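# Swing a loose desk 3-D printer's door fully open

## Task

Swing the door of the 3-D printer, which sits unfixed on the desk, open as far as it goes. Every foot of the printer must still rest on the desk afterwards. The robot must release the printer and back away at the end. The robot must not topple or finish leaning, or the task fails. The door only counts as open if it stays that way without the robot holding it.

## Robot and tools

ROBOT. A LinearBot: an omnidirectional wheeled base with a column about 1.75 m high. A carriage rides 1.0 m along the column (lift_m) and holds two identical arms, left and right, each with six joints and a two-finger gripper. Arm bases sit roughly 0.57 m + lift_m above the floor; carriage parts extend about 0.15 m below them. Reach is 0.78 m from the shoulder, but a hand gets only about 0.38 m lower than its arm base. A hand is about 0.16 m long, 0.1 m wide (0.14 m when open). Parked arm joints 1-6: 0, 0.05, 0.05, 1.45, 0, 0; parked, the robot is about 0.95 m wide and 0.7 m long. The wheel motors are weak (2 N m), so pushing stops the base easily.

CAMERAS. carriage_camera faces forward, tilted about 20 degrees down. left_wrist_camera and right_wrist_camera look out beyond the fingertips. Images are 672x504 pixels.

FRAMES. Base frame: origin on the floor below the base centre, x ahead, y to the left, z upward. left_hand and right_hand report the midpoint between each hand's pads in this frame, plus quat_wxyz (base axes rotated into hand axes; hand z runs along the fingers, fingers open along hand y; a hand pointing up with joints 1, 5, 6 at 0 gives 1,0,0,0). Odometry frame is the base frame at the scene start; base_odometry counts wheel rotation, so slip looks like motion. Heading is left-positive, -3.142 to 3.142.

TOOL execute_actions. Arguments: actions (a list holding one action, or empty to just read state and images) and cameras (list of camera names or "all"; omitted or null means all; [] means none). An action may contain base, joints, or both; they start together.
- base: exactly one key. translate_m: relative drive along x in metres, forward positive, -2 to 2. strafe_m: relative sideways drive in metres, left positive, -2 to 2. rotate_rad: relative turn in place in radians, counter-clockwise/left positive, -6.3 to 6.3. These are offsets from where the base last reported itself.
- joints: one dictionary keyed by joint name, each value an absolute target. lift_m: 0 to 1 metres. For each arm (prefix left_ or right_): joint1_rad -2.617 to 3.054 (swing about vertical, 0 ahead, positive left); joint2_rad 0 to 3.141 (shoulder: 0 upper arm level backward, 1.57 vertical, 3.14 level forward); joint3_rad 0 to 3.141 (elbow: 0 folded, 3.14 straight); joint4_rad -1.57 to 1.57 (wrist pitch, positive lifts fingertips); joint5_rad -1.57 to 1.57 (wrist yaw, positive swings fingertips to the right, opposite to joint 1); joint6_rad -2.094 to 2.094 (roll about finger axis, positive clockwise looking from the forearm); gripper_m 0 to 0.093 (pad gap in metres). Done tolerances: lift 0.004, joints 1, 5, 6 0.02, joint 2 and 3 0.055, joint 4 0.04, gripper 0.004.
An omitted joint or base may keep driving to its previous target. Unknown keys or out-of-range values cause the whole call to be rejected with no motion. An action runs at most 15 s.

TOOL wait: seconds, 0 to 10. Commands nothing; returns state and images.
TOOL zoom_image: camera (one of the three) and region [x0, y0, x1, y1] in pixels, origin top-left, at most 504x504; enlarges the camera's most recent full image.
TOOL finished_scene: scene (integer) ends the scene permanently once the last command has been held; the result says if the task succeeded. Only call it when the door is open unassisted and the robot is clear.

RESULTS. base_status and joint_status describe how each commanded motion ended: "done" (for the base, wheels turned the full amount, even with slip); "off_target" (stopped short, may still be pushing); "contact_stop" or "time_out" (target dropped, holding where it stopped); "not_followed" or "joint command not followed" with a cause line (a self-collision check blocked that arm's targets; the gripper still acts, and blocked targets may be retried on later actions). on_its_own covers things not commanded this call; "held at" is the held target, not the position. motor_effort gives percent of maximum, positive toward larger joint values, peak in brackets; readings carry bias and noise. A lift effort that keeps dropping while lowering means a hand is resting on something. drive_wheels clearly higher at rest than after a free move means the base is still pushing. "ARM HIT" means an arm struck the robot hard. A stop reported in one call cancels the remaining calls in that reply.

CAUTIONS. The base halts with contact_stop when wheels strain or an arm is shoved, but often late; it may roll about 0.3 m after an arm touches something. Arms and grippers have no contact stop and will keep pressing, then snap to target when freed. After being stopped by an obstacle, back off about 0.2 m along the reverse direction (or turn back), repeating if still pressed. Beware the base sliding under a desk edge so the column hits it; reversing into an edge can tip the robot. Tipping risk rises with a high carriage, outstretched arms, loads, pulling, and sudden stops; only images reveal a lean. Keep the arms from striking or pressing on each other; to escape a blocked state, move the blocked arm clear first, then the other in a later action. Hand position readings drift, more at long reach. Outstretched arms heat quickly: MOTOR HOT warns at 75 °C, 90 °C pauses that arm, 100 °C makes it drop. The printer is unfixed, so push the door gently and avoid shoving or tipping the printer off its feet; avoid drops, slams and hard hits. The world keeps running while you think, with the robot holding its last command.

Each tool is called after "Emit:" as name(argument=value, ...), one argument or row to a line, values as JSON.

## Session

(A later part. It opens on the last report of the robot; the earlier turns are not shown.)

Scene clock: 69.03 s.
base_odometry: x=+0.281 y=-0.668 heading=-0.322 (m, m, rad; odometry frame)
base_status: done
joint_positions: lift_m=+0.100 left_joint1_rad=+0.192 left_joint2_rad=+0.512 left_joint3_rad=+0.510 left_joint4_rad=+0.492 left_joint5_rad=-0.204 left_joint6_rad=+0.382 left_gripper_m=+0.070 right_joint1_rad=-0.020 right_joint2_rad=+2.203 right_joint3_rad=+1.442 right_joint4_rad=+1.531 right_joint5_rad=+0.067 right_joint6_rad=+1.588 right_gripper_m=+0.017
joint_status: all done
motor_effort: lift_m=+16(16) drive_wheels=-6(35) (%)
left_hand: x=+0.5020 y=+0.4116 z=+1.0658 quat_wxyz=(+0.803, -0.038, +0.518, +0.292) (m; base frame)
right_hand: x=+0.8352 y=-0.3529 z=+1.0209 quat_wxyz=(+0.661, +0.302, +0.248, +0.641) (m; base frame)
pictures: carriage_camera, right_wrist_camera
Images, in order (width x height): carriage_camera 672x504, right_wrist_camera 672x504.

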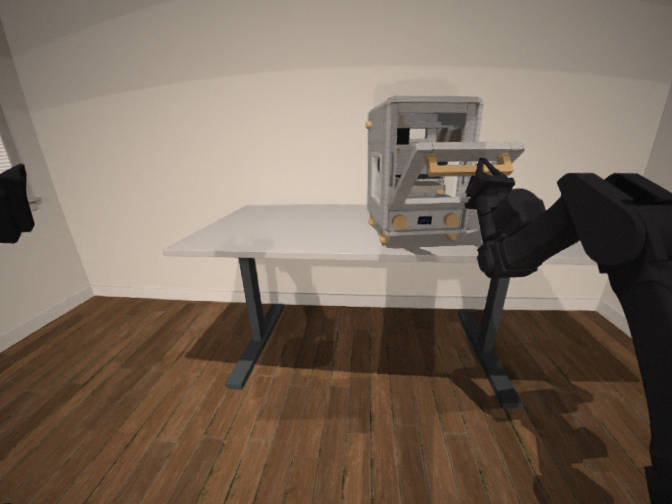

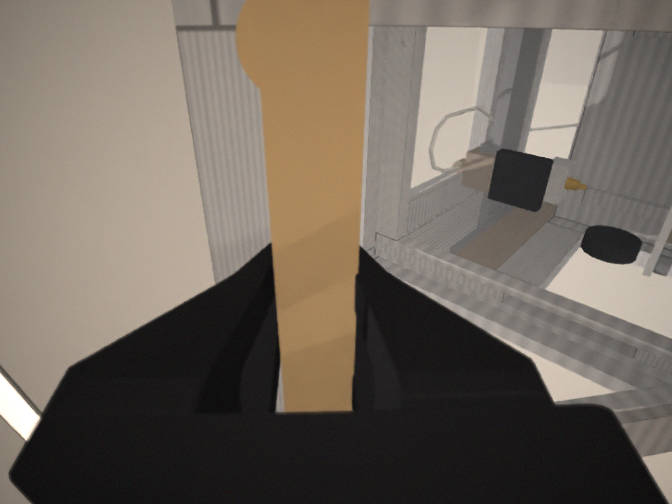

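Emit:
execute_actions(
  actions=[
    {"base":{"translate_m":-0.035},"joints":{"lift_m":0.0,"right_joint3_rad":1.58}},
  ],
  cameras=["carriage_camera"],
)

Emit:
execute_actions(
  actions=[
    {"base":{"translate_m":-0.06},"joints":{"right_joint2_rad":2.33,"right_joint3_rad":1.62}},
  ],
  cameras=["carriage_camera","right_wrist_camera"],
)

Scene clock: 73.97 s.
base_odometry: x=+0.248 y=-0.656 heading=-0.322 (m, m, rad; odometry frame)
base_status: done
joint_positions: lift_m=+0.000 left_joint1_rad=+0.192 left_joint2_rad=+0.511 left_joint3_rad=+0.510 left_joint4_rad=+0.490 left_joint5_rad=-0.204 left_joint6_rad=+0.382 left_gripper_m=+0.070 right_joint1_rad=-0.021 right_joint2_rad=+2.218 right_joint3_rad=+1.557 right_joint4_rad=+1.483 right_joint5_rad=+0.064 right_joint6_rad=+1.589 right_gripper_m=+0.019
joint_status: all done
motor_effort: lift_m=+16(17) drive_wheels=+2(38) (%)
left_hand: x=+0.5020 y=+0.4116 z=+0.9656 quat_wxyz=(+0.803, -0.038, +0.518, +0.292) (m; base frame)
right_hand: x=+0.8406 y=-0.3530 z=+0.9505 quat_wxyz=(+0.667, +0.284, +0.232, +0.649) (m; base frame)
pictures: carriage_camera
Images, in order (width x height): carriage_camera 672x504.

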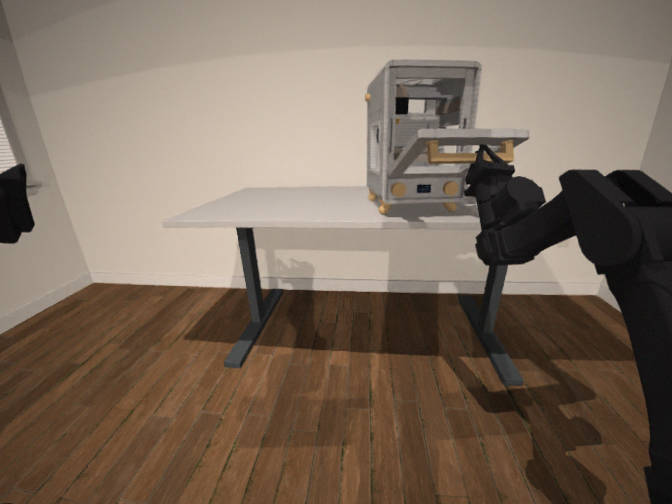

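Scene clock: 75.33 s.
base_odometry: x=+0.192 y=-0.637 heading=-0.321 (m, m, rad; odometry frame)
base_status: done
joint_positions: lift_m=+0.000 left_joint1_rad=+0.192 left_joint2_rad=+0.511 left_joint3_rad=+0.510 left_joint4_rad=+0.491 left_joint5_rad=-0.204 left_joint6_rad=+0.382 left_gripper_m=+0.070 right_joint1_rad=-0.021 right_joint2_rad=+2.361 right_joint3_rad=+1.605 right_joint4_rad=+1.341 right_joint5_rad=+0.027 right_joint6_rad=+1.577 right_gripper_m=+0.021
joint_status: all done
on_its_own: right_joint5_rad moved -0.037 toward your old target +0.000
motor_effort: lift_m=+16(16) drive_wheels=+4(38) (%)
left_hand: x=+0.5019 y=+0.4116 z=+0.9658 quat_wxyz=(+0.803, -0.038, +0.518, +0.292) (m; base frame)
right_hand: x=+0.8963 y=-0.3477 z=+0.8595 quat_wxyz=(+0.632, +0.347, +0.322, +0.614) (m; base frame)
pictures: carriage_camera, right_wrist_camera
Images, in order (width x height): carriage_camera 672x504, right_wrist_camera 672x504.

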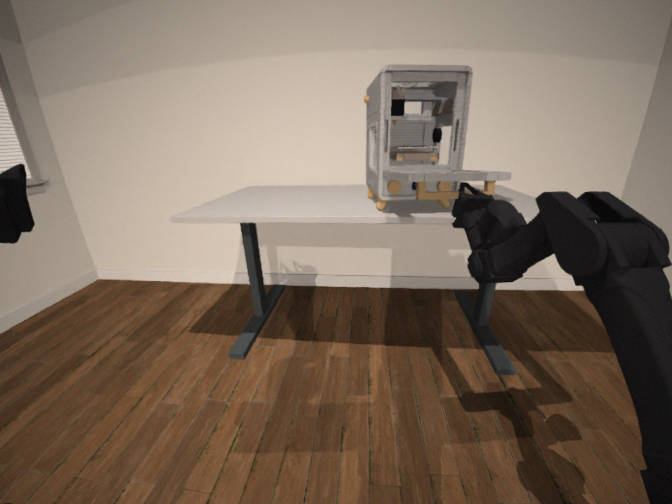

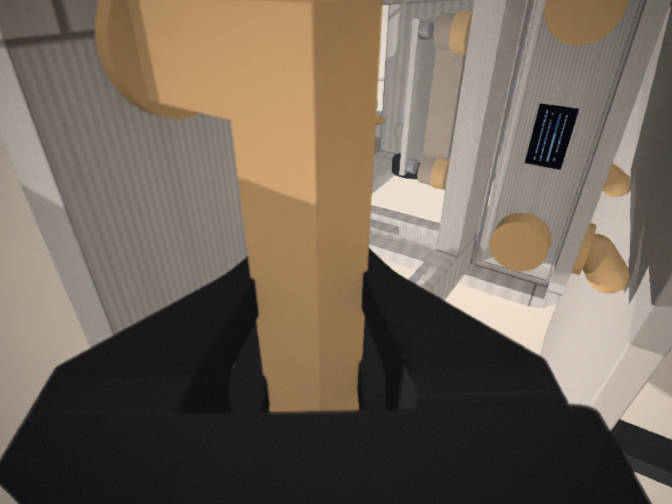

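Emit:
execute_actions(
  actions=[
    {"joints":{"right_gripper_m":0.05}},
  ],
  cameras=[],
)

Emit:
execute_actions(
  actions=[
    {"base":{"translate_m":-0.2}},
  ],
  cameras=["carriage_camera"],
)

Emit:
execute_actions(
  actions=[
    {"joints":{"lift_m":0.3,"right_joint2_rad":2.2,"right_joint3_rad":1.15,"right_joint4_rad":1.0,"right_joint6_rad":0,"right_gripper_m":0}},
  ],
  cameras=[],
)

Emit:
execute_actions(
  actions=[
    {"base":{"translate_m":0.25}},
  ],
  cameras=["carriage_camera","right_wrist_camera"],
)

Emit:
execute_actions(
  actions=[
    {"joints":{"lift_m":0.23}},
  ],
  cameras=["carriage_camera","right_wrist_camera"],
)

Scene clock: 81.03 s.
base_odometry: x=+0.192 y=-0.637 heading=-0.322 (m, m, rad; odometry frame)
base_status: not commanded
joint_positions: lift_m=+0.000 left_joint1_rad=+0.192 left_joint2_rad=+0.511 left_joint3_rad=+0.510 left_joint4_rad=+0.492 left_joint5_rad=-0.204 left_joint6_rad=+0.382 left_gripper_m=+0.070 right_joint1_rad=-0.014 right_joint2_rad=+2.363 right_joint3_rad=+1.605 right_joint4_rad=+1.387 right_joint5_rad=+0.012 right_joint6_rad=+1.576 right_gripper_m=+0.050
joint_status: all done
motor_effort: lift_m=+16(16) drive_wheels=+4(5) (%)
left_hand: x=+0.5019 y=+0.4116 z=+0.9658 quat_wxyz=(+0.803, -0.038, +0.518, +0.292) (m; base frame)
right_hand: x=+0.8904 y=-0.3405 z=+0.8679 quat_wxyz=(+0.635, +0.327, +0.314, +0.626) (m; base frame)
pictures: none
No camera images: the call's "cameras" was empty. Leave "cameras" out to get every camera's image.

Scene clock: 83.20 s.
base_odometry: x=+0.002 y=-0.573 heading=-0.321 (m, m, rad; odometry frame)
base_status: done
joint_positions: lift_m=+0.000 left_joint1_rad=+0.192 left_joint2_rad=+0.511 left_joint3_rad=+0.510 left_joint4_rad=+0.492 left_joint5_rad=-0.204 left_joint6_rad=+0.382 left_gripper_m=+0.070 right_joint1_rad=-0.010 right_joint2_rad=+2.339 right_joint3_rad=+1.605 right_joint4_rad=+1.492 right_joint5_rad=+0.005 right_joint6_rad=+1.576 right_gripper_m=+0.050
joint_status: not commanded
motor_effort: lift_m=+16(16) drive_wheels=-6(38) (%)
left_hand: x=+0.5019 y=+0.4116 z=+0.9658 quat_wxyz=(+0.803, -0.038, +0.518, +0.292) (m; base frame)
right_hand: x=+0.8686 y=-0.3369 z=+0.9020 quat_wxyz=(+0.652, +0.283, +0.276, +0.647) (m; base frame)
pictures: carriage_camera
Images, in order (width x height): carriage_camera 672x504.

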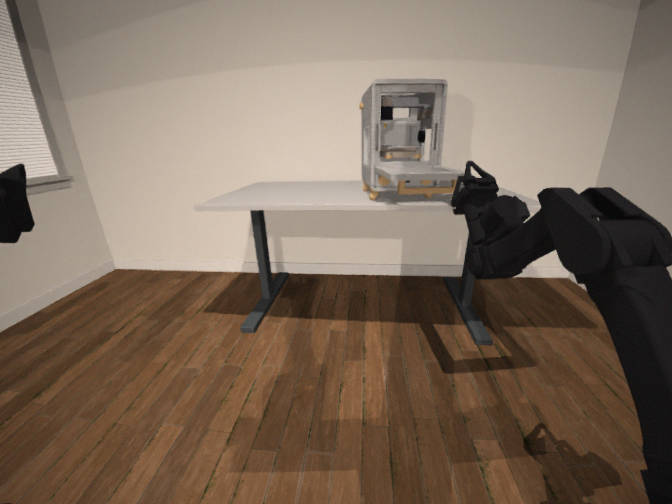

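Scene clock: 84.93 s.
base_odometry: x=+0.002 y=-0.574 heading=-0.321 (m, m, rad; odometry frame)
base_status: not commanded
joint_positions: lift_m=+0.300 left_joint1_rad=+0.192 left_joint2_rad=+0.511 left_joint3_rad=+0.510 left_joint4_rad=+0.498 left_joint5_rad=-0.204 left_joint6_rad=+0.382 left_gripper_m=+0.070 right_joint1_rad=-0.010 right_joint2_rad=+2.200 right_joint3_rad=+1.157 right_joint4_rad=+1.002 right_joint5_rad=+0.004 right_joint6_rad=+0.009 right_gripper_m=+0.000
joint_status: all done
motor_effort: lift_m=+18(22) drive_wheels=-5(8) (%)
left_hand: x=+0.5012 y=+0.4115 z=+1.2669 quat_wxyz=(+0.805, -0.039, +0.515, +0.292) (m; base frame)
right_hand: x=+0.8608 y=-0.3368 z=+0.9841 quat_wxyz=(+0.692, +0.009, +0.722, -0.002) (m; base frame)
pictures: none
No camera images: the call's "cameras" was empty. Leave "cameras" out to get every camera's image.

Scene clock: 87.33 s.
base_odometry: x=+0.239 y=-0.652 heading=-0.320 (m, m, rad; odometry frame)
base_status: done
joint_positions: lift_m=+0.300 left_joint1_rad=+0.192 left_joint2_rad=+0.511 left_joint3_rad=+0.510 left_joint4_rad=+0.496 left_joint5_rad=-0.204 left_joint6_rad=+0.382 left_gripper_m=+0.070 right_joint1_rad=-0.005 right_joint2_rad=+2.200 right_joint3_rad=+1.157 right_joint4_rad=+0.998 right_joint5_rad=+0.003 right_joint6_rad=+0.009 right_gripper_m=+0.000
joint_status: not commanded
motor_effort: lift_m=+18(18) drive_wheels=-12(40) (%)
left_hand: x=+0.5014 y=+0.4115 z=+1.2665 quat_wxyz=(+0.804, -0.039, +0.516, +0.292) (m; base frame)
right_hand: x=+0.8608 y=-0.3335 z=+0.9832 quat_wxyz=(+0.691, +0.006, +0.723, +0.000) (m; base frame)
pictures: carriage_camera, right_wrist_camera
Images, in order (width x height): carriage_camera 672x504, right_wrist_camera 672x504.

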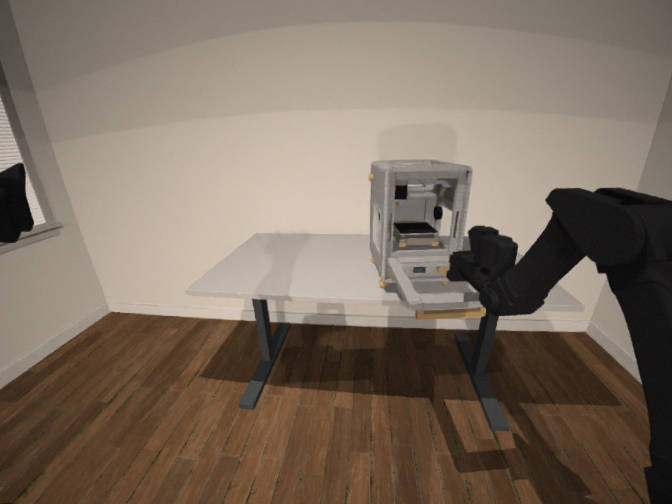

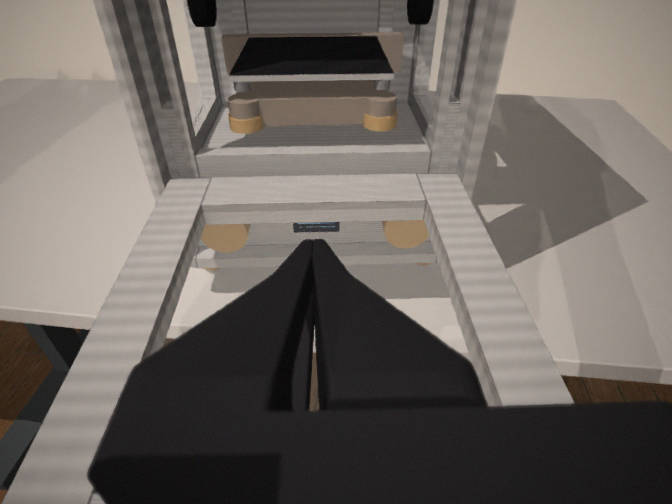

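Scene clock: 88.13 s.
base_odometry: x=+0.239 y=-0.652 heading=-0.320 (m, m, rad; odometry frame)
base_status: not commanded
joint_positions: lift_m=+0.230 left_joint1_rad=+0.192 left_joint2_rad=+0.511 left_joint3_rad=+0.510 left_joint4_rad=+0.490 left_joint5_rad=-0.204 left_joint6_rad=+0.382 left_gripper_m=+0.070 right_joint1_rad=-0.005 right_joint2_rad=+2.205 right_joint3_rad=+1.157 right_joint4_rad=+0.991 right_joint5_rad=+0.003 right_joint6_rad=+0.009 right_gripper_m=+0.000
joint_status: all done
motor_effort: lift_m=+16(16) drive_wheels=-10(14) (%)
left_hand: x=+0.5021 y=+0.4116 z=+1.1954 quat_wxyz=(+0.803, -0.038, +0.518, +0.292) (m; base frame)
right_hand: x=+0.8608 y=-0.3335 z=+0.9091 quat_wxyz=(+0.687, +0.006, +0.727, +0.000) (m; base frame)
pictures: carriage_camera, right_wrist_camera
Images, in order (width x height): carriage_camera 672x504, right_wrist_camera 672x504.

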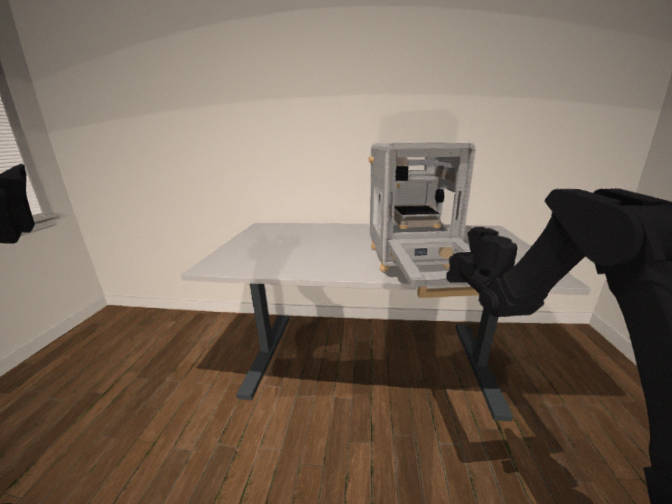

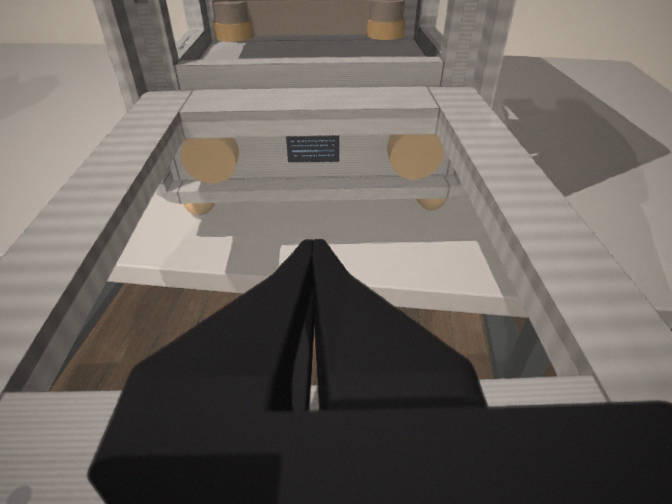

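Emit:
execute_actions(
  actions=[
    {"joints":{"lift_m":0.2}},
  ],
  cameras=["right_wrist_camera"],
)

Emit:
execute_actions(
  actions=[
    {"joints":{"lift_m":0.27}},
  ],
  cameras=[],
)

Emit:
execute_actions(
  actions=[
    {"base":{"translate_m":-0.5},"joints":{"right_joint2_rad":0.6,"right_joint3_rad":0.3,"right_joint4_rad":1.0}},
  ],
  cameras=["carriage_camera"],
)

Scene clock: 93.93 s.
base_odometry: x=+0.239 y=-0.652 heading=-0.320 (m, m, rad; odometry frame)
base_status: not commanded
joint_positions: lift_m=+0.200 left_joint1_rad=+0.192 left_joint2_rad=+0.511 left_joint3_rad=+0.510 left_joint4_rad=+0.490 left_joint5_rad=-0.204 left_joint6_rad=+0.382 left_gripper_m=+0.070 right_joint1_rad=-0.005 right_joint2_rad=+2.184 right_joint3_rad=+1.157 right_joint4_rad=+1.072 right_joint5_rad=+0.003 right_joint6_rad=+0.005 right_gripper_m=+0.000
joint_status: all done
motor_effort: lift_m=+15(15) drive_wheels=-9(10) (%)
left_hand: x=+0.5021 y=+0.4116 z=+1.1656 quat_wxyz=(+0.803, -0.038, +0.518, +0.292) (m; base frame)
right_hand: x=+0.8602 y=-0.3335 z=+0.9109 quat_wxyz=(+0.723, +0.005, +0.691, -0.001) (m; base frame)
pictures: right_wrist_camera
Images, in order (width x height): right_wrist_camera 672x504.

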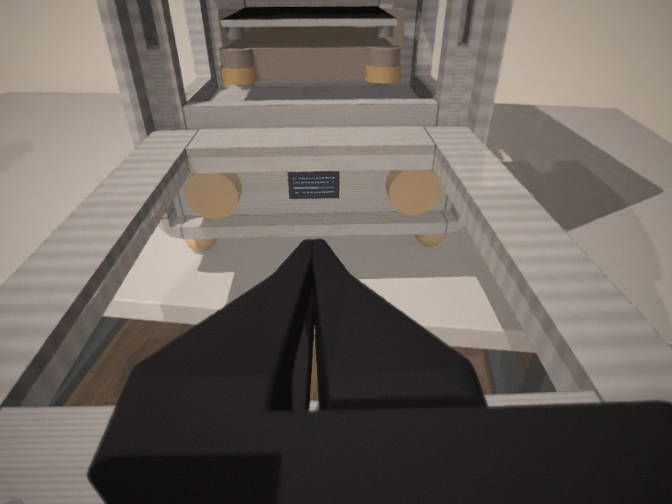

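Scene clock: 94.73 s.
base_odometry: x=+0.239 y=-0.652 heading=-0.320 (m, m, rad; odometry frame)
base_status: not commanded
joint_positions: lift_m=+0.270 left_joint1_rad=+0.192 left_joint2_rad=+0.511 left_joint3_rad=+0.510 left_joint4_rad=+0.497 left_joint5_rad=-0.204 left_joint6_rad=+0.382 left_gripper_m=+0.070 right_joint1_rad=-0.005 right_joint2_rad=+2.199 right_joint3_rad=+1.157 right_joint4_rad=+1.005 right_joint5_rad=+0.003 right_joint6_rad=+0.005 right_gripper_m=+0.000
joint_status: all done
motor_effort: lift_m=+18(22) drive_wheels=+5(10) (%)
left_hand: x=+0.5012 y=+0.4115 z=+1.2369 quat_wxyz=(+0.805, -0.039, +0.515, +0.292) (m; base frame)
right_hand: x=+0.8608 y=-0.3335 z=+0.9559 quat_wxyz=(+0.694, +0.005, +0.720, -0.001) (m; base frame)
pictures: none
No camera images: the call's "cameras" was empty. Leave "cameras" out to get every camera's image.

Scene clock: 97.97 s.
base_odometry: x=-0.235 y=-0.494 heading=-0.320 (m, m, rad; odometry frame)
base_status: done
joint_positions: lift_m=+0.270 left_joint1_rad=+0.192 left_joint2_rad=+0.511 left_joint3_rad=+0.510 left_joint4_rad=+0.494 left_joint5_rad=-0.204 left_joint6_rad=+0.382 left_gripper_m=+0.070 right_joint1_rad=-0.004 right_joint2_rad=+0.608 right_joint3_rad=+0.325 right_joint4_rad=+1.001 right_joint5_rad=+0.002 right_joint6_rad=+0.005 right_gripper_m=+0.000
joint_status: all done
motor_effort: lift_m=+18(18) drive_wheels=-4(46) (%)
left_hand: x=+0.5016 y=+0.4116 z=+1.2361 quat_wxyz=(+0.804, -0.039, +0.517, +0.292) (m; base frame)
right_hand: x=+0.5051 y=-0.3313 z=+1.2342 quat_wxyz=(+0.910, +0.003, +0.414, +0.000) (m; base frame)
pictures: carriage_camera
Images, in order (width x height): carriage_camera 672x504.

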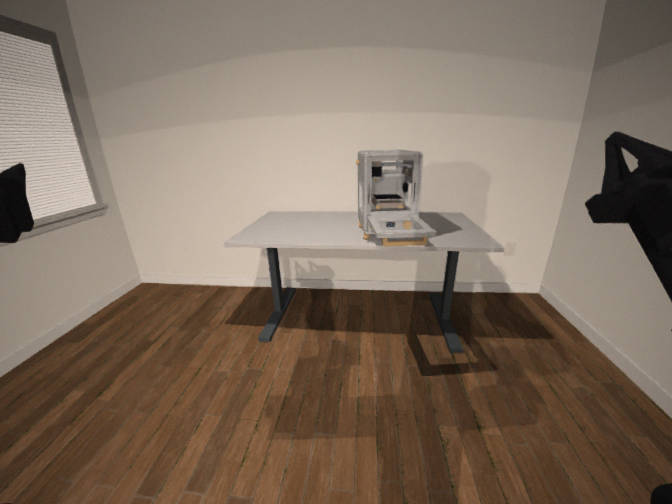

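Emit:
finished_scene(
  scene=2,
)

The scene is finished: the task was done.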